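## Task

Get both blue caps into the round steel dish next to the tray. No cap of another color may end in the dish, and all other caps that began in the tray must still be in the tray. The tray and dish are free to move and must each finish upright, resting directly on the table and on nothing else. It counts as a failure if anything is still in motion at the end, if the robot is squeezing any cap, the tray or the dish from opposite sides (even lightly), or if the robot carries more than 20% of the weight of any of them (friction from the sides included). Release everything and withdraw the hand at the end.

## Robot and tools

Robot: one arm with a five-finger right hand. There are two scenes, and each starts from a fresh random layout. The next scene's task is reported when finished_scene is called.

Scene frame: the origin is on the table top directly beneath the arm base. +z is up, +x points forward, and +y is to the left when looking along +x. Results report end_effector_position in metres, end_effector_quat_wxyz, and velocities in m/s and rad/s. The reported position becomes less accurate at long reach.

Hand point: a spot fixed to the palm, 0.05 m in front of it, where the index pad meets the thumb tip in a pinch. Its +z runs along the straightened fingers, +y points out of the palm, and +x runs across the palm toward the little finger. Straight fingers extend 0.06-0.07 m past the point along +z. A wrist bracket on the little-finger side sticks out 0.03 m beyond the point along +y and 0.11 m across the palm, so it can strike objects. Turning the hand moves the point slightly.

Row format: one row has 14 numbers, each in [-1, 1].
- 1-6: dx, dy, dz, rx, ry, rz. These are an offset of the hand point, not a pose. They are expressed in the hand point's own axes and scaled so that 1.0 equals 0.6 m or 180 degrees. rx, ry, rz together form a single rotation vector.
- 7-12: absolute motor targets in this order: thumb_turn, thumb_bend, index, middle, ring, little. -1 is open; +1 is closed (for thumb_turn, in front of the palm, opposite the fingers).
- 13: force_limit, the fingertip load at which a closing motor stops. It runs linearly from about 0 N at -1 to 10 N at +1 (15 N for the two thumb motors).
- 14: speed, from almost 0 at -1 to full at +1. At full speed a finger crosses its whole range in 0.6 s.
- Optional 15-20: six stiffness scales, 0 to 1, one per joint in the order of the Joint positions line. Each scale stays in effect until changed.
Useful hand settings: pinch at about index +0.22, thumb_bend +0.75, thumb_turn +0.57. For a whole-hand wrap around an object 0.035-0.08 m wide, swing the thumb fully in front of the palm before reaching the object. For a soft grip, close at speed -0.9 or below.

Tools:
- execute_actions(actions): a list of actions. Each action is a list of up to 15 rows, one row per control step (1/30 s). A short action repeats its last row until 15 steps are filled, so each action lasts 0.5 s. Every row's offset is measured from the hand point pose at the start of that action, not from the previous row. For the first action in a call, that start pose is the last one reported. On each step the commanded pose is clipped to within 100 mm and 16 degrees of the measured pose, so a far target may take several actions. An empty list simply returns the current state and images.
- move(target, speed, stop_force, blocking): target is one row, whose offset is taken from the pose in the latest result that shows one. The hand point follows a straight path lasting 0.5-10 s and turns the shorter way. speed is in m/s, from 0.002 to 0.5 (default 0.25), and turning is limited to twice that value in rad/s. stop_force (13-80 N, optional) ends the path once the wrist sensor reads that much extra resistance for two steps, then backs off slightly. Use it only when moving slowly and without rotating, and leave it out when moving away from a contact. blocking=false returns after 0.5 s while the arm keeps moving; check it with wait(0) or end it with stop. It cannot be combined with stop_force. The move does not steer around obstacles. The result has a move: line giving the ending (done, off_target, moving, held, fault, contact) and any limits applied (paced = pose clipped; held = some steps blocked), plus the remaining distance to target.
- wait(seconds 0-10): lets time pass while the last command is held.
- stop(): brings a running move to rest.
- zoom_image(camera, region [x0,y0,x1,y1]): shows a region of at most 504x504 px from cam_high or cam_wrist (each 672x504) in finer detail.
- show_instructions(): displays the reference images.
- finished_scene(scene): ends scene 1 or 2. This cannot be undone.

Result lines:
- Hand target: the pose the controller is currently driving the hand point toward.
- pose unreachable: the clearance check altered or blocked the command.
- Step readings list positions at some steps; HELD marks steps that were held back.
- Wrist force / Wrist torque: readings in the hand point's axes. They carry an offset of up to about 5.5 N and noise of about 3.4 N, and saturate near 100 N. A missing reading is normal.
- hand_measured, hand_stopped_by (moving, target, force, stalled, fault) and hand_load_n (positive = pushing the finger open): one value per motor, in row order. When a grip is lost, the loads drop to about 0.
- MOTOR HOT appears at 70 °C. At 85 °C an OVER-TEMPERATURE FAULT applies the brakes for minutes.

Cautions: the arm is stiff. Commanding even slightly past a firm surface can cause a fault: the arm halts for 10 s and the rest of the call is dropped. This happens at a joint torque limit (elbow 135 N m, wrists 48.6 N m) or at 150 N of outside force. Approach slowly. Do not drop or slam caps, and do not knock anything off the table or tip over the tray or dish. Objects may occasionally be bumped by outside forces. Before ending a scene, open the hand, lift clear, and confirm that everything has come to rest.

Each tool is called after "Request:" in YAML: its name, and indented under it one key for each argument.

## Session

Request:
execute_actions:
  actions: []

Scene clock: 0.00 s.
end_effector_position=(+0.5730, -0.3176, +0.3969) hand_measured=(-1.000, -1.000, -1.000, -1.000, -1.000, -1.000) hand_load_n=(+0.0, +0.0, +0.0, +0.0, +0.0, +0.0) hand_stopped_by=(target, target, target, target, target, target) hand_force_limit=0.00 hand_speed=-0.80 end_effector_quat_wxyz=(-0.301, -0.124, +0.926, +0.192) end_effector_velocity=(-0.000, -0.000, -0.000) end_effector_angular_velocity=(-0.001, +0.001, -0.001)
Joint positions: [-0.757 -0.9    1.216  1.957  1.793 -2.534]
Joint velocities: [-0.     0.     0.     0.     0.001  0.002]
Wrist force (N, on the end effector, along its own x y z axes, offset not removed): no reading
Wrist torque (N m, same axes, about the end effector's origin, offset not removed): no reading
Hand target: +0.573, -0.318, +0.397; -0.301, -0.124, +0.926, +0.192
Joint stiffness scale: [1. 1. 1. 1. 1. 1.]
camera_calibration (this result's frames):
cam_wrist: T_world_to_cam=[[-0.0315724, 0.927413, 0.372704, 0.163275], [0.993245, 0.0707696, -0.0919592, -0.506312], [-0.11166, 0.367283, -0.923383, 0.679355], [0, 0, 0, 1]] pos_world=[0.583904, -0.365107, 0.519891]

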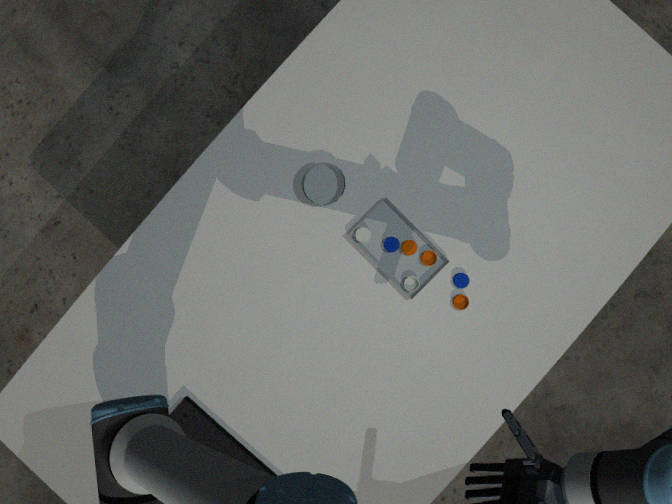

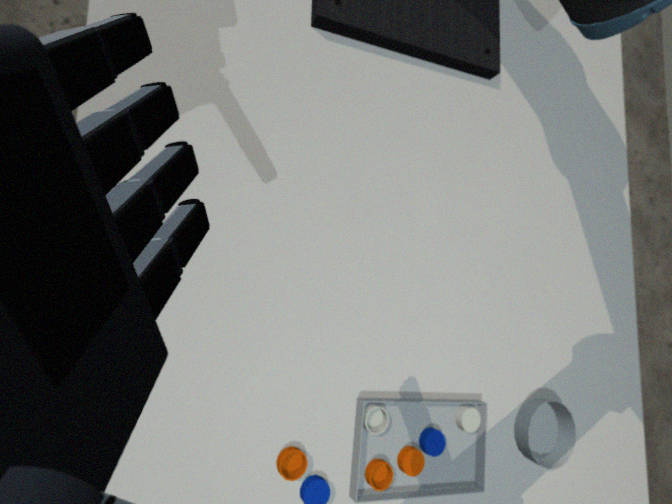

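Request:
zoom_image:
  camera: "cam_high"
  region: [280, 150, 500, 330]

Region (280, 150, 500, 330) of cam_high's 672x504 image, scaled by 2.291, with more detail than that image has; it fills the top 412 rows of this view, and the rest is white.

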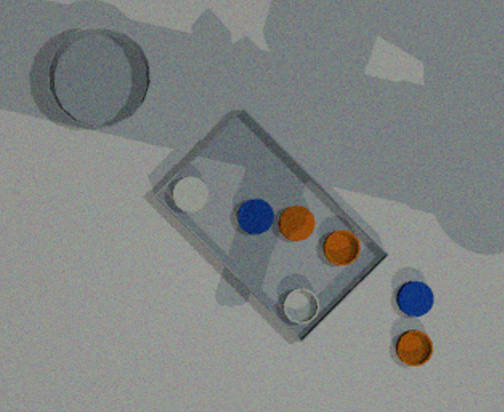

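Request:
move:
  target: [-0.6713, 0.2192, 0.3318, 0.4936, -0.3005, -0.5627, 0.57, 0.2, -0.3, -1, -1, -1, -0.2, 0.0]
  speed: 0.3

Scene clock: 27.40 s.
end_effector_position=(+0.7547, -0.0075, +0.1000) hand_measured=(+0.570, +0.200, -0.300, -1.000, -1.000, -1.000) hand_load_n=(+0.0, +0.0, +0.0, +0.0, +0.0, +0.0) hand_stopped_by=(target, target, target, target, target, target) hand_force_limit=-0.20 hand_speed=0.00 end_effector_quat_wxyz=(-0.438, +0.761, -0.414, +0.239) end_effector_velocity=(+0.002, +0.000, +0.001) end_effector_angular_velocity=(-0.001, -0.014, +0.007)
Joint positions: [-0.499 -1.11   1.868  0.139  0.692 -3.907]
Joint velocities: [-0.001 -0.    -0.    -0.011 -0.01  -0.002]
Wrist force (N, on the end effector, along its own x y z axes, offset not removed): [1.9 2.7 1.0]
Wrist torque (N m, same axes, about the end effector's origin, offset not removed): [0.80 -0.15 0.48]
Hand target: +0.754, -0.005, +0.099; -0.439, +0.762, -0.413, +0.238
Off the commanded pose: 0.003 m, 0 deg.
Joint stiffness scale: [1. 1. 1. 1. 1. 1.]
move: done
camera_calibration (this result's frames):
cam_wrist: T_world_to_cam=[[-0.474893, -0.181677, -0.861086, 0.441694], [-0.798269, 0.50082, 0.334583, 0.576568], [0.370463, 0.84627, -0.382863, -0.102692], [0, 0, 0, 1]] pos_world=[0.708058, -0.121607, 0.14811]

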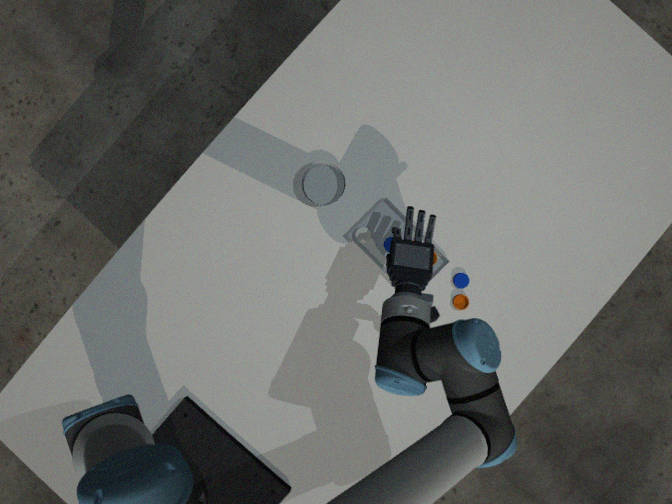

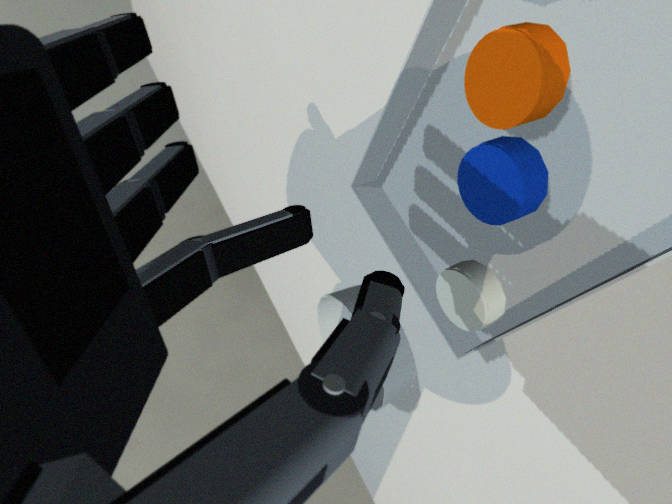

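Request:
move:
  target: [-0.0067, 0.0727, 0.0573, 0, 0, 0, 0.57, 0.2, -0.3, -1, -1, -1, -0.2, 0.0]
  speed: 0.08

Scene clock: 33.90 s.
end_effector_position=(+0.7601, -0.0020, +0.0463) hand_measured=(+0.570, +0.200, -0.300, -1.000, -1.000, -1.000) hand_load_n=(+0.0, +0.0, +0.0, +0.0, +0.0, +0.0) hand_stopped_by=(target, target, target, target, target, target) hand_force_limit=-0.20 hand_speed=0.00 end_effector_quat_wxyz=(-0.438, +0.761, -0.414, +0.240) end_effector_velocity=(+0.002, -0.001, -0.001) end_effector_angular_velocity=(-0.004, -0.006, -0.002)
Joint positions: [-0.486 -1.043  1.883  0.042  0.701 -3.89 ]
Joint velocities: [ 0.001 -0.     0.    -0.01   0.002  0.004]
Wrist force (N, on the end effector, along its own x y z axes, offset not removed): [-0.6 -4.3 -1.5]
Wrist torque (N m, same axes, about the end effector's origin, offset not removed): [-0.14 0.46 -0.01]
Hand target: +0.759, -0.000, +0.045; -0.438, +0.761, -0.414, +0.239
Off the commanded pose: 0.003 m, 0 deg.
Joint stiffness scale: [1. 1. 1. 1. 1. 1.]
move: done
camera_calibration (this result's frames):
cam_wrist: T_world_to_cam=[[-0.473373, -0.182181, -0.861817, 0.397883], [-0.798664, 0.501458, 0.332681, 0.596394], [0.371556, 0.845784, -0.382878, -0.130785], [0, 0, 0, 1]] pos_world=[0.713259, -0.115964, 0.094418]

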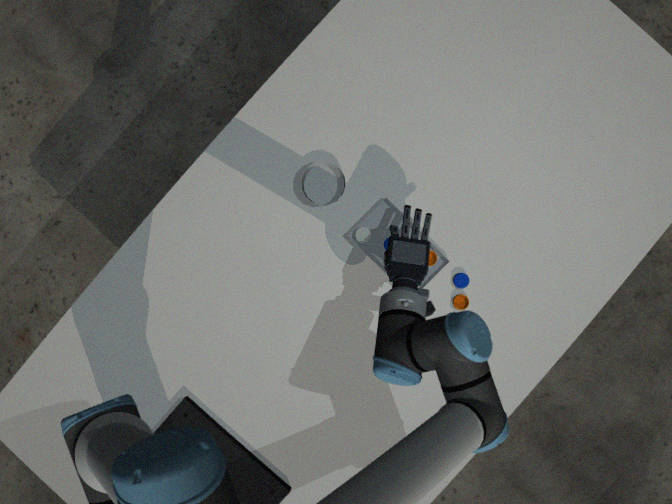

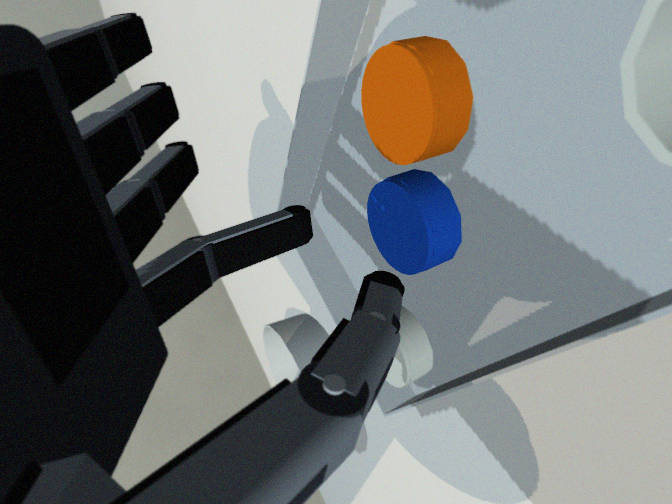

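Request:
move:
  target: [0, 0.0322, 0.0108, 0, 0, 0, 0.57, 0.2, -0.3, -1, -1, -1, -0.2, 0.0]
  speed: 0.03

Scene clock: 43.27 s.
end_effector_position=(+0.7583, -0.0038, +0.0280) hand_measured=(+0.570, +0.200, -0.300, -1.000, -1.000, -1.000) hand_load_n=(+0.0, +0.0, +0.0, +0.0, +0.0, +0.0) hand_stopped_by=(target, target, target, target, target, target) hand_force_limit=-0.20 hand_speed=0.00 end_effector_quat_wxyz=(-0.438, +0.761, -0.414, +0.240) end_effector_velocity=(+0.001, -0.001, -0.000) end_effector_angular_velocity=(-0.004, -0.005, +0.000)
Joint positions: [-0.49  -1.02   1.891  0.014  0.698 -3.896]
Joint velocities: [-0.001  0.     0.    -0.006  0.    -0.002]
Wrist force (N, on the end effector, along its own x y z axes, offset not removed): [-2.5 -1.0 -2.7]
Wrist torque (N m, same axes, about the end effector's origin, offset not removed): [0.45 0.72 -0.18]
Hand target: +0.757, -0.004, +0.026; -0.438, +0.761, -0.414, +0.240
Off the commanded pose: 0.002 m, 0 deg.
Joint stiffness scale: [1. 1. 1. 1. 1. 1.]
move: done
camera_calibration (this result's frames):
cam_wrist: T_world_to_cam=[[-0.472379, -0.183157, -0.862155, 0.380137], [-0.799225, 0.501427, 0.331376, 0.602463], [0.371614, 0.845591, -0.383248, -0.135596], [0, 0, 0, 1]] pos_world=[0.711462, -0.117808, 0.0761282]

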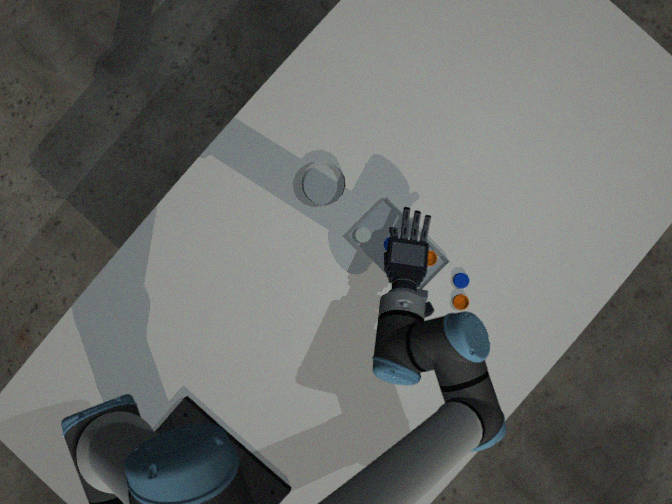

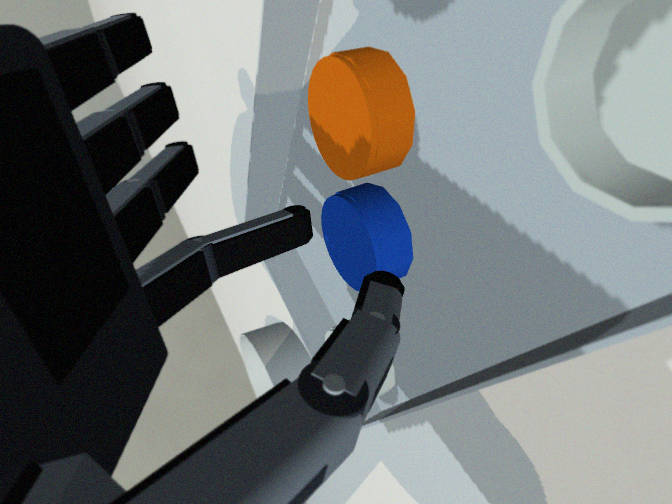

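Looks similar to before. Descend another ~8 mm.

Request:
move:
  target: [0, 0.0135, 0.006, 0, 0, 0, 0.57, 0.2, -0.3, -1, -1, -1, -0.2, 0.0]
  speed: 0.02

Scene clock: 47.40 s.
end_effector_position=(+0.7592, -0.0044, +0.0209) hand_measured=(+0.570, +0.200, -0.300, -1.000, -1.000, -1.000) hand_load_n=(+0.0, +0.0, +0.0, +0.0, +0.0, +0.0) hand_stopped_by=(target, target, target, target, target, target) hand_force_limit=-0.20 hand_speed=0.00 end_effector_quat_wxyz=(-0.438, +0.761, -0.413, +0.241) end_effector_velocity=(+0.001, -0.001, +0.000) end_effector_angular_velocity=(-0.001, -0.004, -0.000)
Joint positions: [-0.49  -1.01   1.891  0.002  0.698 -3.896]
Joint velocities: [-0.001  0.    -0.    -0.005 -0.001  0.001]
Wrist force (N, on the end effector, along its own x y z axes, offset not removed): [0.1 -2.6 -3.9]
Wrist torque (N m, same axes, about the end effector's origin, offset not removed): [0.19 0.34 0.14]
Hand target: +0.757, -0.004, +0.019; -0.438, +0.761, -0.414, +0.240
Off the commanded pose: 0.002 m, 0 deg.
Joint stiffness scale: [1. 1. 1. 1. 1. 1.]
move: done
camera_calibration (this result's frames):
cam_wrist: T_world_to_cam=[[-0.47098, -0.184015, -0.862738, 0.37333], [-0.799855, 0.501544, 0.329676, 0.606345], [0.372036, 0.845335, -0.383403, -0.138513], [0, 0, 0, 1]] pos_world=[0.712351, -0.118321, 0.0690825]

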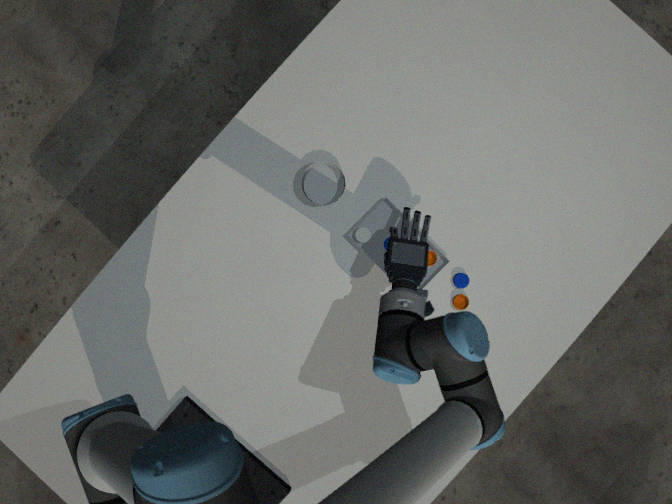

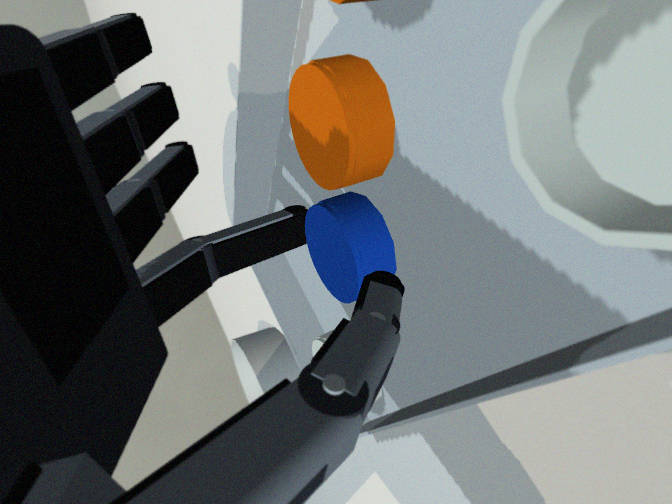

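Request:
execute_actions:
  actions:
    - [[0, 0.005, 0.002, 0, 0, 0, 0.57, 0.2, -0.3, -1, -1, -1, -0.2, 0.0]]
    - [[0, 0.002, 0.001, 0, 0, 0, 0.57, 0.2, -0.3, -1, -1, -1, -0.2, 0.0]]
    - [[0, 0, 0, 0, 0, 0, 0.57, 0.75, 0.22, -1, -1, -1, -0.2, -0.6]]
    - [[0, 0, 0, 0, 0, 0, 0.57, 0.75, 0.22, -1, -1, -1, -0.2, -0.6]]
    - [[0, 0, 0, 0, 0, 0, 0.57, 0.75, 0.22, -1, -1, -1, -0.2, -0.6]]

Request:
move:
  target: [0, -0.0866, -0.05, 0, 0, 0, 0.57, 0.75, 0.22, -1, -1, -1, -0.2, -0.6]
  speed: 0.06

Scene clock: 55.57 s.
end_effector_position=(+0.7599, -0.0048, +0.0187) hand_measured=(+0.570, +0.300, -0.148, -1.000, -1.000, -1.000) hand_load_n=(+0.0, +6.0, +7.5, +0.0, +0.0, +0.0) hand_stopped_by=(target, force, force, target, target, target) hand_force_limit=-0.20 hand_speed=-0.60 end_effector_quat_wxyz=(-0.438, +0.761, -0.412, +0.242) end_effector_velocity=(-0.000, +0.001, -0.000) end_effector_angular_velocity=(+0.001, +0.001, +0.001)
Joint positions: [-0.49  -1.007  1.891 -0.003  0.698 -3.896]
Joint velocities: [ 0.002 -0.     0.     0.     0.     0.001]
Wrist force (N, on the end effector, along its own x y z axes, offset not removed): [-0.2 3.5 0.2]
Wrist torque (N m, same axes, about the end effector's origin, offset not removed): [0.87 0.31 0.20]
Hand target: +0.760, -0.005, +0.019; -0.438, +0.761, -0.412, +0.242
Off the commanded pose: 0.000 m, 0 deg.
Joint stiffness scale: [1. 1. 1. 1. 1. 1.]
Step readings (end_effector_position; steps 1 to 15: 1st action; 16 to 30: 2nd action; 31 to 45: 3rd action; 46 to 60: 4th action; 61 to 75: 5th action):
0: (+0.7593, -0.0045, +0.0209)
1: (+0.7593, -0.0045, +0.0209)
2: (+0.7594, -0.0045, +0.0209)
4: (+0.7595, -0.0045, +0.0207)
8: (+0.7596, -0.0046, +0.0198)
15: (+0.7596, -0.0046, +0.0189)
16: (+0.7596, -0.0046, +0.0189)
17: (+0.7596, -0.0046, +0.0189)
19: (+0.7597, -0.0047, +0.0189)
23: (+0.7598, -0.0047, +0.0189)
30: (+0.7599, -0.0048, +0.0187)
31: (+0.7599, -0.0048, +0.0187)
32: (+0.7599, -0.0048, +0.0187)
34: (+0.7599, -0.0048, +0.0187)
38: (+0.7599, -0.0048, +0.0187)
45: (+0.7599, -0.0048, +0.0187)
46: (+0.7599, -0.0048, +0.0187)
47: (+0.7599, -0.0048, +0.0187)
49: (+0.7599, -0.0048, +0.0187)
53: (+0.7599, -0.0048, +0.0187)
60: (+0.7599, -0.0048, +0.0187)
61: (+0.7599, -0.0048, +0.0187)
62: (+0.7599, -0.0048, +0.0187)
64: (+0.7599, -0.0048, +0.0187)
68: (+0.7599, -0.0048, +0.0187)
75: end_effector_position above
camera_calibration (this result's frames):
cam_wrist: T_world_to_cam=[[-0.469438, -0.184901, -0.863388, 0.370509], [-0.800453, 0.501856, 0.327743, 0.608289], [0.372697, 0.844957, -0.383595, -0.13978], [0, 0, 0, 1]] pos_world=[0.712933, -0.118658, 0.0669111]

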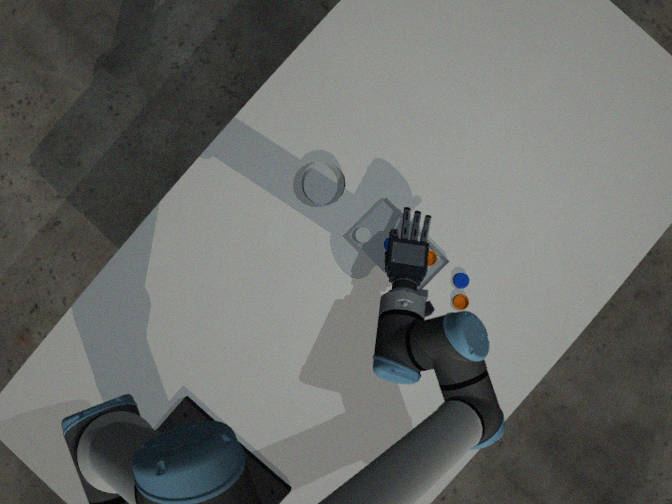

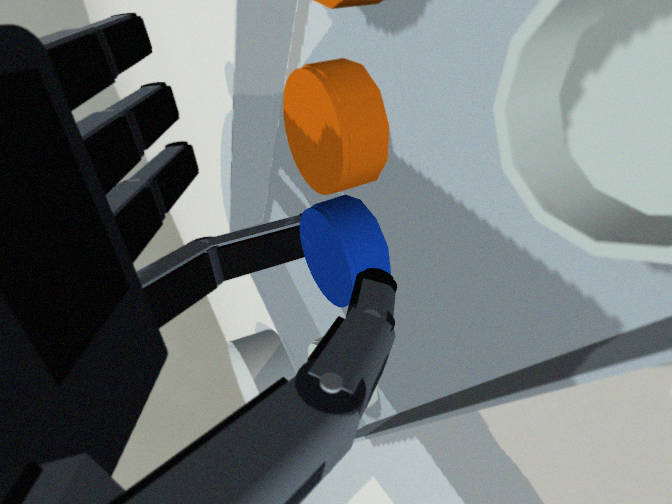

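Scene clock: 57.03 s.
end_effector_position=(+0.7585, -0.0037, +0.0774) hand_measured=(+0.570, +0.300, -0.148, -1.000, -1.000, -1.000) hand_load_n=(+0.0, +6.0, +7.5, +0.0, +0.0, +0.0) hand_stopped_by=(target, force, force, target, target, target) hand_force_limit=-0.20 hand_speed=-0.60 end_effector_quat_wxyz=(-0.438, +0.761, -0.413, +0.241) end_effector_velocity=(-0.002, +0.001, -0.000) end_effector_angular_velocity=(+0.004, +0.009, -0.001)
Joint positions: [-0.49  -1.084  1.876  0.09   0.698 -3.896]
Joint velocities: [-0.     0.     0.     0.009  0.001  0.   ]
Wrist force (N, on the end effector, along its own x y z axes, offset not removed): [1.5 -1.9 -1.4]
Wrist torque (N m, same axes, about the end effector's origin, offset not removed): [0.28 0.26 0.10]
Hand target: +0.760, -0.004, +0.079; -0.438, +0.761, -0.412, +0.242
Off the commanded pose: 0.002 m, 0 deg.
Joint stiffness scale: [1. 1. 1. 1. 1. 1.]
move: done
camera_calibration (this result's frames):
cam_wrist: T_world_to_cam=[[-0.470341, -0.184394, -0.863005, 0.421403], [-0.800107, 0.501668, 0.328872, 0.587017], [0.3723, 0.845179, -0.38349, -0.117357], [0, 0, 0, 1]] pos_world=[0.711572, -0.117596, 0.125615]

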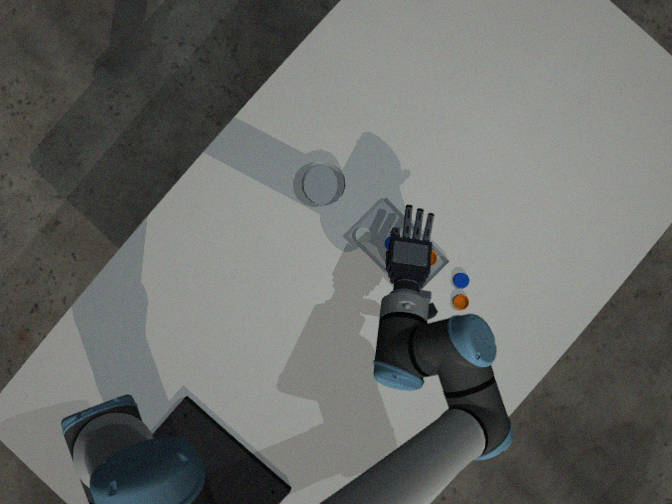

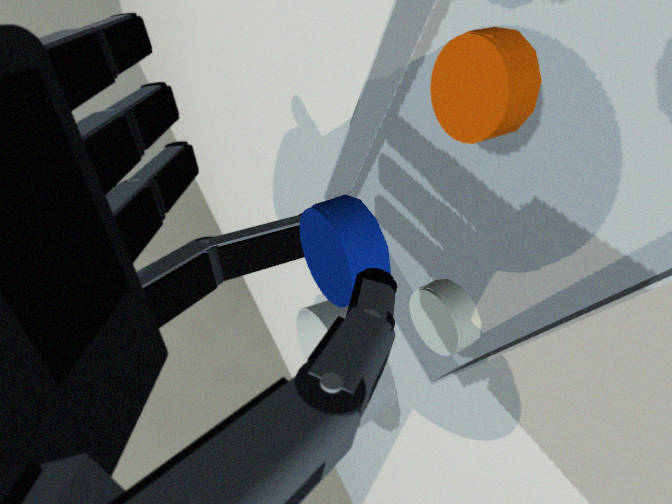

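Request:
move:
  target: [-0.3193, -0.1058, 0.1568, 0, 0, 0, 0.57, 0.75, 0.22, -1, -1, -1, -0.2, -0.6]
  speed: 0.15

Scene clock: 63.03 s.
end_effector_position=(+0.7497, +0.2178, +0.0844) hand_measured=(+0.570, +0.300, -0.148, -1.000, -1.000, -1.000) hand_load_n=(+0.0, +6.0, +7.5, +0.0, +0.0, +0.0) hand_stopped_by=(target, force, force, target, target, target) hand_force_limit=-0.20 hand_speed=-0.60 end_effector_quat_wxyz=(-0.438, +0.762, -0.412, +0.241) end_effector_velocity=(+0.004, -0.005, -0.001) end_effector_angular_velocity=(-0.004, +0.000, -0.024)
Joint positions: [-0.136 -1.164  1.943 -0.124  0.953 -3.565]
Joint velocities: [-0.    -0.     0.    -0.009  0.021  0.015]
Wrist force (N, on the end effector, along its own x y z axes, offset not removed): [-0.1 3.2 -2.7]
Wrist torque (N m, same axes, about the end effector's origin, offset not removed): [1.00 0.40 0.11]
Hand target: +0.750, +0.219, +0.084; -0.438, +0.761, -0.413, +0.241
Off the commanded pose: 0.001 m, 0 deg.
Joint stiffness scale: [1. 1. 1. 1. 1. 1.]
move: done
camera_calibration (this result's frames):
cam_wrist: T_world_to_cam=[[-0.469688, -0.18601, -0.863014, 0.463948], [-0.801635, 0.49937, 0.328651, 0.468296], [0.369831, 0.846186, -0.38366, -0.29696], [0, 0, 0, 1]] pos_world=[0.703138, 0.103729, 0.132557]

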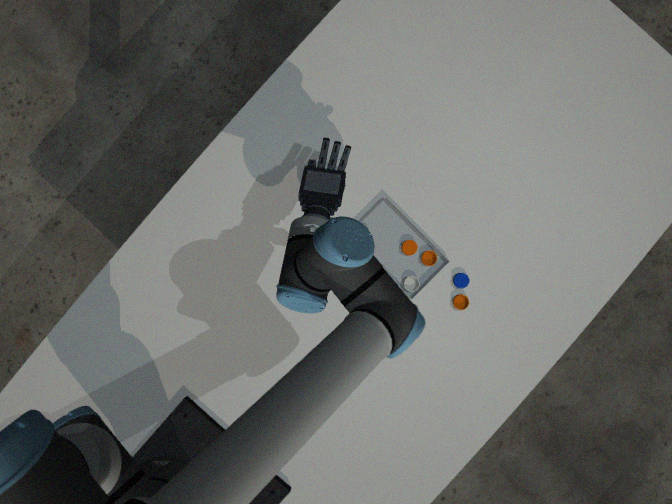

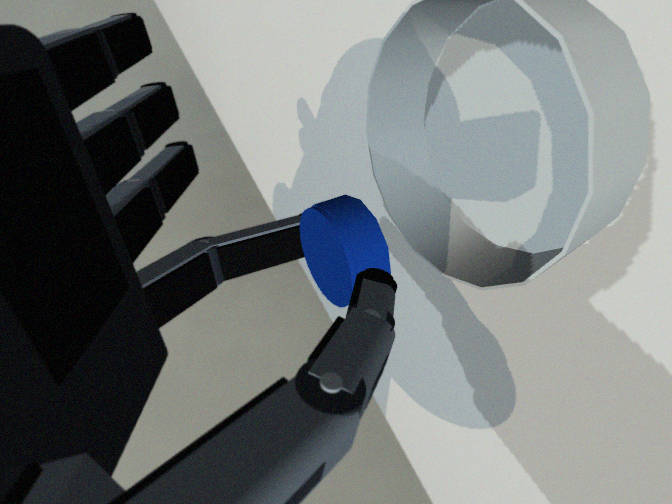

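Request:
move:
  target: [0.0108, 0.0822, 0.0243, 0, 0, 0, 0.57, 0.75, 0.22, -1, -1, -1, -0.2, -0.6]
  speed: 0.06

Scene clock: 73.70 s.
end_effector_position=(+0.7445, +0.2064, +0.0357) hand_measured=(+0.570, +0.300, -0.148, -1.000, -1.000, -1.000) hand_load_n=(+0.5, +6.0, +7.5, +0.0, +0.0, +0.0) hand_stopped_by=(target, force, force, target, target, target) hand_force_limit=-0.20 hand_speed=-0.60 end_effector_quat_wxyz=(-0.438, +0.762, -0.411, +0.241) end_effector_velocity=(+0.002, +0.000, +0.001) end_effector_angular_velocity=(-0.002, -0.011, +0.004)
Joint positions: [-0.157 -1.107  1.975 -0.205  0.937 -3.581]
Joint velocities: [ 0.    -0.    -0.    -0.009 -0.003 -0.003]
Wrist force (N, on the end effector, along its own x y z axes, offset not removed): [-3.3 -0.8 -1.0]
Wrist torque (N m, same axes, about the end effector's origin, offset not removed): [0.39 0.79 0.13]
Hand target: +0.743, +0.206, +0.034; -0.438, +0.762, -0.412, +0.241
Off the commanded pose: 0.002 m, 0 deg.
Joint stiffness scale: [1. 1. 1. 1. 1. 1.]
move: done
camera_calibration (this result's frames):
cam_wrist: T_world_to_cam=[[-0.469234, -0.185938, -0.863276, 0.417076], [-0.801806, 0.499345, 0.32827, 0.485941], [0.370035, 0.846216, -0.383396, -0.304258], [0, 0, 0, 1]] pos_world=[0.697922, 0.092366, 0.0838805]

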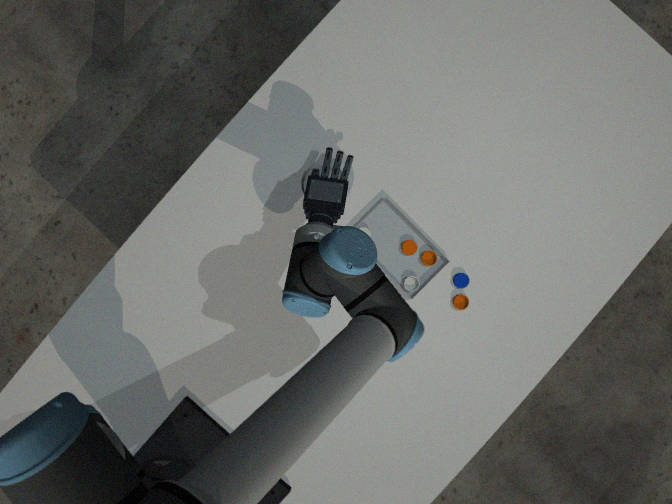

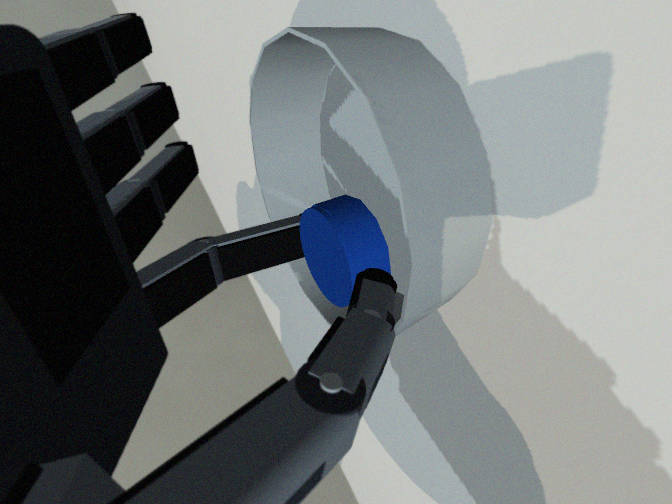

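Request:
execute_actions:
  actions:
    - [[0.012, 0, 0, 0, 0, 0, 0.57, 0.75, 0.22, -1, -1, -1, -0.2, -0.6]]
    - [[0.004, 0, 0, 0, 0, 0, 0.57, 0.75, 0.22, -1, -1, -1, -0.2, -0.6]]
    - [[0, 0, 0, 0, 0, 0, 0.57, 0.2, -0.25, -1, -1, -1, -0.2, 0.0]]
    - [[0, 0, 0, 0, 0, 0, 0.57, 0.2, -0.25, -1, -1, -1, -0.2, 0.0]]

Request:
move:
  target: [0, -0.0866, -0.05, 0, 0, 0, 0.57, 0.2, -0.25, -1, -1, -1, -0.2, 0.0]
  speed: 0.08

Scene clock: 80.30 s.
end_effector_position=(+0.7462, +0.2010, +0.0351) hand_measured=(+0.570, +0.200, -0.250, -1.000, -1.000, -1.000) hand_load_n=(+0.0, +0.0, +0.0, +0.0, +0.0, +0.0) hand_stopped_by=(target, target, target, target, target, target) hand_force_limit=-0.20 hand_speed=0.00 end_effector_quat_wxyz=(-0.438, +0.762, -0.412, +0.240) end_effector_velocity=(-0.001, +0.002, +0.000) end_effector_angular_velocity=(+0.001, +0.001, +0.001)
Joint positions: [-0.166 -1.104  1.971 -0.198  0.93  -3.587]
Joint velocities: [ 0.002 -0.    -0.     0.001 -0.     0.002]
Wrist force (N, on the end effector, along its own x y z axes, offset not removed): [-1.0 -1.8 -4.8]
Wrist torque (N m, same axes, about the end effector's origin, offset not removed): [0.45 0.46 0.13]
Hand target: +0.746, +0.201, +0.035; -0.438, +0.762, -0.412, +0.240
Off the commanded pose: 0.000 m, 0 deg.
Joint stiffness scale: [1. 1. 1. 1. 1. 1.]
Step readings (end_effector_position; steps 1 to 15: 1st action; 16 to 30: 2nd action; 31 to 45: 3rd action; 46 to 60: 4th action):
0: (+0.7448, +0.2064, +0.0358)
1: (+0.7448, +0.2064, +0.0358)
2: (+0.7448, +0.2064, +0.0358)
4: (+0.7445, +0.2060, +0.0358)
8: (+0.7448, +0.2034, +0.0352)
15: (+0.7464, +0.2015, +0.0351)
16: (+0.7464, +0.2015, +0.0351)
17: (+0.7464, +0.2016, +0.0352)
19: (+0.7463, +0.2016, +0.0352)
23: (+0.7462, +0.2014, +0.0352)
30: (+0.7462, +0.2010, +0.0352)
31: (+0.7462, +0.2010, +0.0352)
32: (+0.7462, +0.2010, +0.0351)
34: (+0.7462, +0.2010, +0.0351)
38: (+0.7462, +0.2010, +0.0352)
45: (+0.7462, +0.2010, +0.0351)
46: (+0.7462, +0.2010, +0.0351)
47: (+0.7462, +0.2010, +0.0351)
49: (+0.7462, +0.2010, +0.0351)
53: (+0.7462, +0.2010, +0.0351)
60: end_effector_position above
camera_calibration (this result's frames):
cam_wrist: T_world_to_cam=[[-0.471637, -0.185003, -0.862167, 0.417945], [-0.800773, 0.499252, 0.330923, 0.48937], [0.369217, 0.846476, -0.383611, -0.299929], [0, 0, 0, 1]] pos_world=[0.699731, 0.0868845, 0.0833384]

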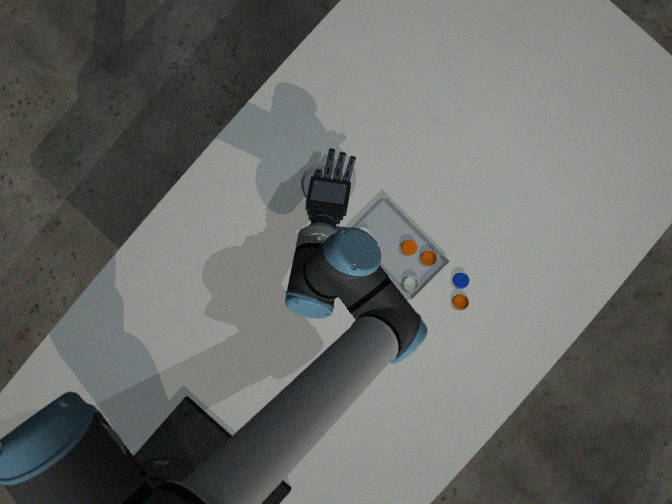

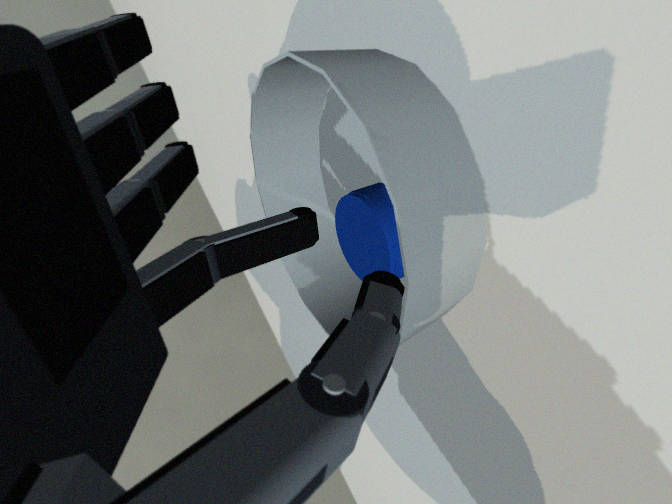

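Scene clock: 81.53 s.
end_effector_position=(+0.7450, +0.2015, +0.0939) hand_measured=(+0.570, +0.200, -0.250, -1.000, -1.000, -1.000) hand_load_n=(+0.0, +0.0, +0.0, +0.0, +0.0, +0.0) hand_stopped_by=(target, target, target, target, target, target) hand_force_limit=-0.20 hand_speed=0.00 end_effector_quat_wxyz=(-0.438, +0.762, -0.412, +0.240) end_effector_velocity=(-0.003, +0.002, -0.001) end_effector_angular_velocity=(+0.002, +0.011, +0.001)
Joint positions: [-0.166 -1.181  1.948 -0.097  0.93  -3.587]
Joint velocities: [ 0.002  0.    -0.     0.011 -0.     0.   ]
Wrist force (N, on the end effector, along its own x y z axes, offset not removed): [1.5 -0.9 2.7]
Wrist torque (N m, same axes, about the end effector's origin, offset not removed): [0.03 -0.08 0.18]
Hand target: +0.746, +0.201, +0.095; -0.438, +0.762, -0.412, +0.240
Off the commanded pose: 0.002 m, 0 deg.
Joint stiffness scale: [1. 1. 1. 1. 1. 1.]
move: done
camera_calibration (this result's frames):
cam_wrist: T_world_to_cam=[[-0.472074, -0.18492, -0.861946, 0.468388], [-0.800604, 0.499223, 0.331376, 0.468522], [0.369025, 0.846511, -0.383718, -0.277188], [0, 0, 0, 1]] pos_world=[0.698503, 0.0873599, 0.142107]

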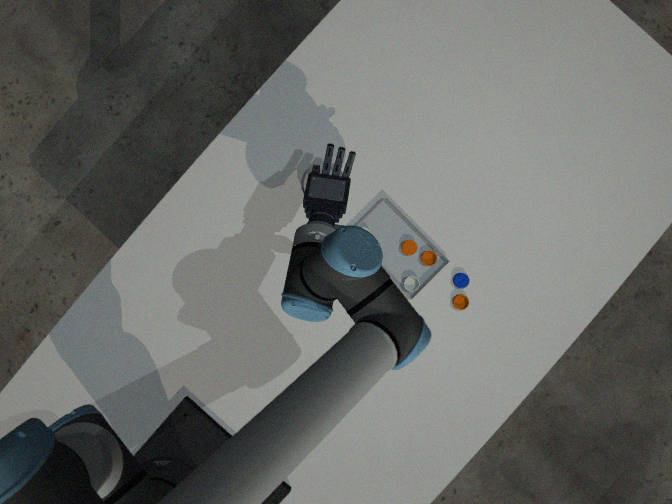

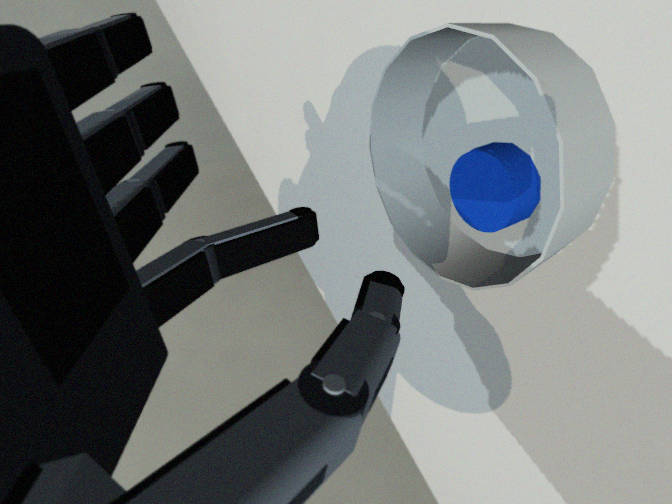

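Request:
move:
  target: [0.5837, 0.13, -0.2118, 0, -0.4715, -0.2722, 0.57, 0.2, -0.3, -1, -1, -1, -0.2, 0.0]
  speed: 0.25

Scene clock: 96.87 s.
end_effector_position=(+0.8100, -0.1738, +0.0920) hand_measured=(+0.570, +0.200, -0.300, -1.000, -1.000, -1.000) hand_load_n=(+0.0, +0.0, +0.0, +0.0, +0.0, +0.0) hand_stopped_by=(target, target, target, target, target, target) hand_force_limit=-0.20 hand_speed=0.00 end_effector_quat_wxyz=(-0.468, +0.813, +0.300, -0.174) end_effector_velocity=(-0.000, -0.003, +0.002) end_effector_angular_velocity=(-0.001, -0.001, +0.012)
Joint positions: [-0.462 -0.418  0.924  2.078  1.242 -6.088]
Joint velocities: [-0.    -0.    -0.005  0.006  0.011 -0.007]
Wrist force (N, on the end effector, along its own x y z axes, offset not removed): [-5.1 2.5 -0.9]
Wrist torque (N m, same axes, about the end effector's origin, offset not removed): [0.57 1.17 -0.05]
Hand target: +0.811, -0.173, +0.092; -0.467, +0.812, +0.302, -0.174
Off the commanded pose: 0.001 m, 0 deg.
Joint stiffness scale: [1. 1. 1. 1. 1. 1.]
move: done
camera_calibration (this result's frames):
cam_wrist: T_world_to_cam=[[0.242317, -0.446844, -0.861169, -0.196209], [-0.387834, -0.858231, 0.33619, 0.137837], [-0.889307, 0.252526, -0.381266, 0.931531], [0, 0, 0, 1]] pos_world=[0.92942, -0.204615, 0.139852]

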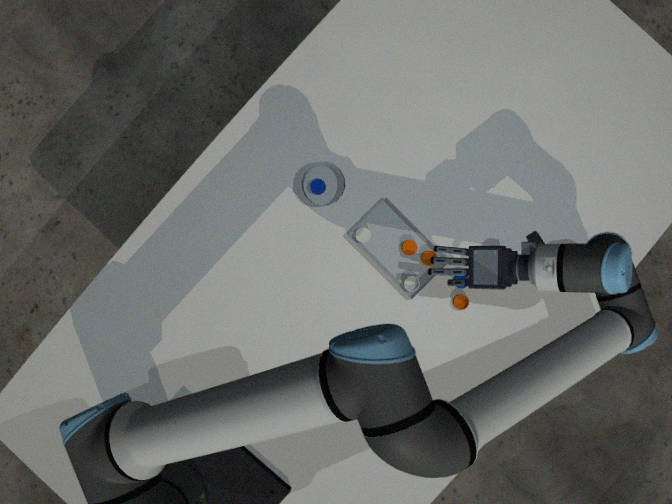

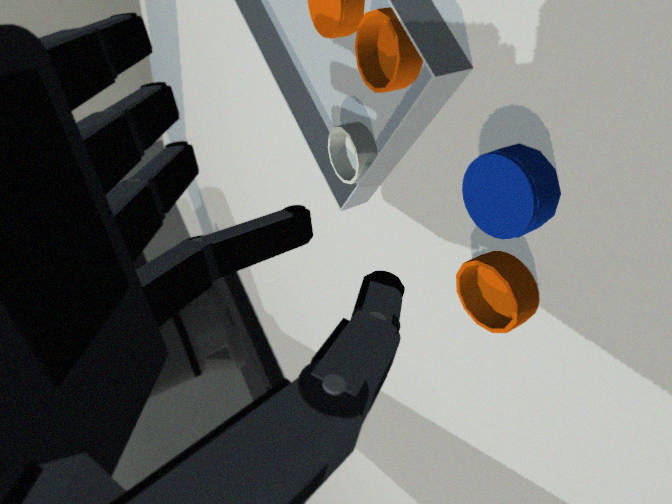

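Request:
move:
  target: [-0.002, 0.07, 0.0355, 0, 0, 0, 0.57, 0.2, -0.3, -1, -1, -1, -0.2, 0.0]
  speed: 0.08

Scene clock: 103.57 s.
end_effector_position=(+0.8097, -0.1743, +0.0439) hand_measured=(+0.570, +0.200, -0.300, -1.000, -1.000, -1.000) hand_load_n=(+0.0, +0.0, +0.0, +0.0, +0.0, +0.0) hand_stopped_by=(target, target, target, target, target, target) hand_force_limit=-0.20 hand_speed=0.00 end_effector_quat_wxyz=(-0.470, +0.812, +0.300, -0.176) end_effector_velocity=(+0.005, -0.002, +0.002) end_effector_angular_velocity=(-0.009, -0.015, -0.002)
Joint positions: [-0.462 -0.366  0.913  2.043  1.243 -6.089]
Joint velocities: [ 0.     0.    -0.015 -0.004 -0.001  0.002]
Wrist force (N, on the end effector, along its own x y z axes, offset not removed): [-3.3 3.3 -3.0]
Wrist torque (N m, same axes, about the end effector's origin, offset not removed): [1.06 0.83 -0.04]
Hand target: +0.811, -0.177, +0.045; -0.468, +0.813, +0.300, -0.174
Off the commanded pose: 0.003 m, 0 deg.
Joint stiffness scale: [1. 1. 1. 1. 1. 1.]
move: done
camera_calibration (this result's frames):
cam_wrist: T_world_to_cam=[[0.238532, -0.444323, -0.863527, -0.234133], [-0.385042, -0.859587, 0.335936, 0.150961], [-0.891541, 0.252363, -0.376122, 0.914565], [0, 0, 0, 1]] pos_world=[0.929346, -0.205068, 0.0910947]

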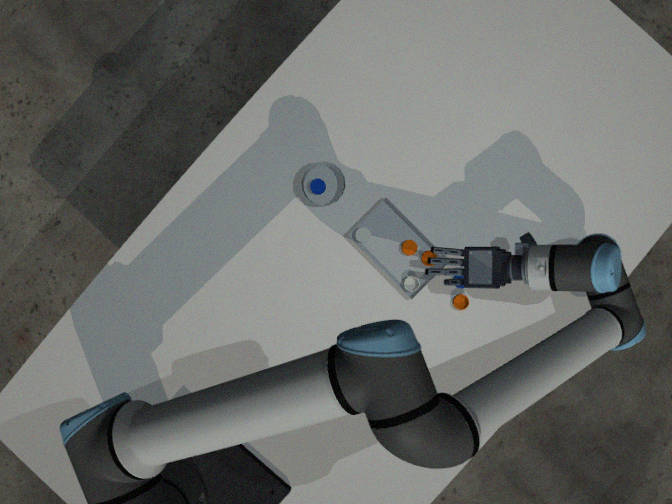

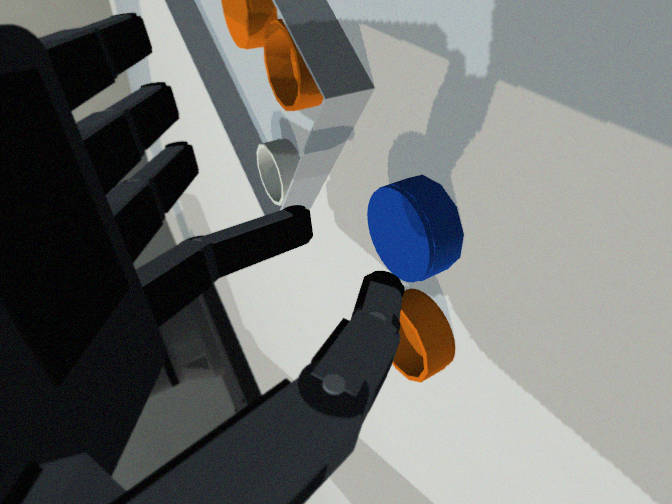

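Request:
move:
  target: [-0.0033, 0.0302, 0.0078, 0, 0, 0, 0.57, 0.2, -0.3, -1, -1, -1, -0.2, 0.0]
  speed: 0.03

Scene clock: 108.07 s.
end_effector_position=(+0.8104, -0.1773, +0.0259) hand_measured=(+0.570, +0.200, -0.300, -1.000, -1.000, -1.000) hand_load_n=(+0.0, +0.0, +0.0, +0.0, +0.0, +0.0) hand_stopped_by=(target, target, target, target, target, target) hand_force_limit=-0.20 hand_speed=0.00 end_effector_quat_wxyz=(-0.471, +0.811, +0.299, -0.177) end_effector_velocity=(+0.003, -0.001, +0.002) end_effector_angular_velocity=(-0.004, -0.006, -0.000)
Joint positions: [-0.464 -0.342  0.899  2.037  1.245 -6.089]
Joint velocities: [ 0.     0.    -0.008 -0.     0.     0.001]
Wrist force (N, on the end effector, along its own x y z axes, offset not removed): [-3.9 4.8 -0.1]
Wrist torque (N m, same axes, about the end effector's origin, offset not removed): [0.96 1.03 -0.02]
Hand target: +0.811, -0.179, +0.026; -0.470, +0.812, +0.300, -0.176
Off the commanded pose: 0.002 m, 0 deg.
Joint stiffness scale: [1. 1. 1. 1. 1. 1.]
move: done
camera_calibration (this result's frames):
cam_wrist: T_world_to_cam=[[0.235069, -0.443076, -0.865116, -0.24809], [-0.38372, -0.860065, 0.336225, 0.153605], [-0.89303, 0.252926, -0.372191, 0.91046], [0, 0, 0, 1]] pos_world=[0.930327, -0.208092, 0.0725929]

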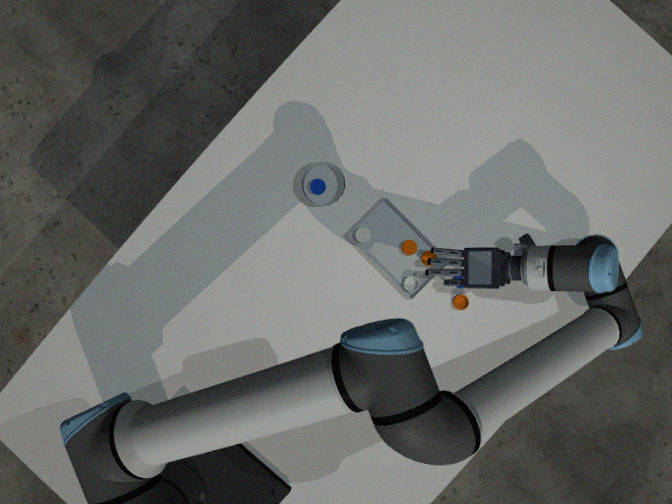

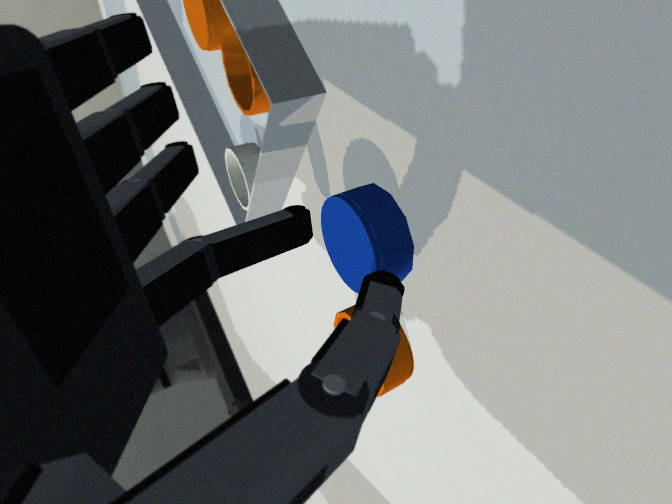

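Request:
move:
  target: [0, 0.0135, 0.007, 0, 0, 0, 0.57, 0.2, -0.3, -1, -1, -1, -0.2, 0.0]
  speed: 0.02

Scene clock: 111.10 s.
end_effector_position=(+0.8095, -0.1768, +0.0166) hand_measured=(+0.570, +0.200, -0.300, -1.000, -1.000, -1.000) hand_load_n=(+0.0, +0.0, +0.0, +0.0, +0.0, +0.0) hand_stopped_by=(target, target, target, target, target, target) hand_force_limit=-0.20 hand_speed=0.00 end_effector_quat_wxyz=(-0.472, +0.810, +0.298, -0.178) end_effector_velocity=(+0.001, -0.001, +0.001) end_effector_angular_velocity=(-0.002, -0.003, +0.000)
Joint positions: [-0.464 -0.332  0.898  2.032  1.245 -6.089]
Joint velocities: [-0.     0.    -0.003 -0.     0.001  0.   ]
Wrist force (N, on the end effector, along its own x y z axes, offset not removed): [-1.8 5.2 -2.0]
Wrist torque (N m, same axes, about the end effector's origin, offset not removed): [1.28 0.66 0.06]
Hand target: +0.811, -0.178, +0.017; -0.471, +0.811, +0.299, -0.177
Off the commanded pose: 0.001 m, 0 deg.
Joint stiffness scale: [1. 1. 1. 1. 1. 1.]
move: done
camera_calibration (this result's frames):
cam_wrist: T_world_to_cam=[[0.232135, -0.441497, -0.866714, -0.25302], [-0.382511, -0.860698, 0.335983, 0.155654], [-0.894315, 0.253534, -0.368676, 0.907103], [0, 0, 0, 1]] pos_world=[0.92951, -0.207718, 0.0628342]

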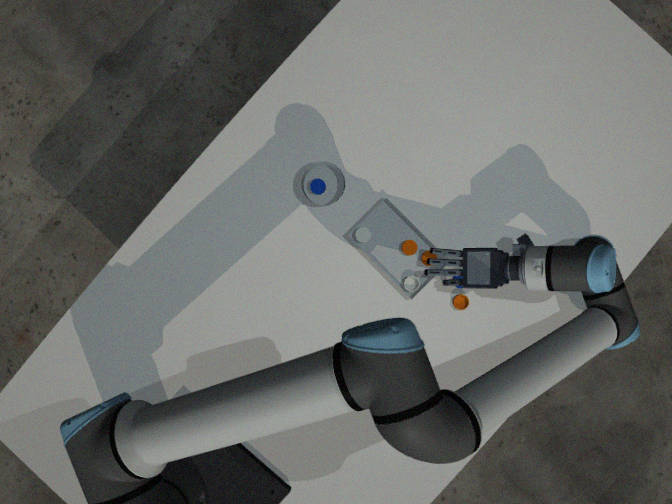

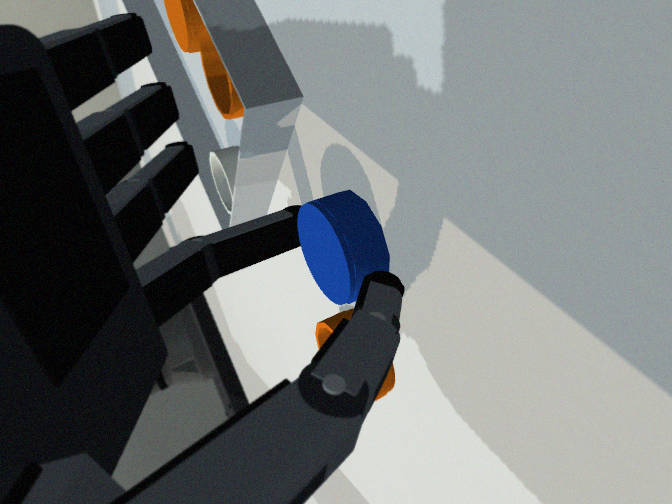

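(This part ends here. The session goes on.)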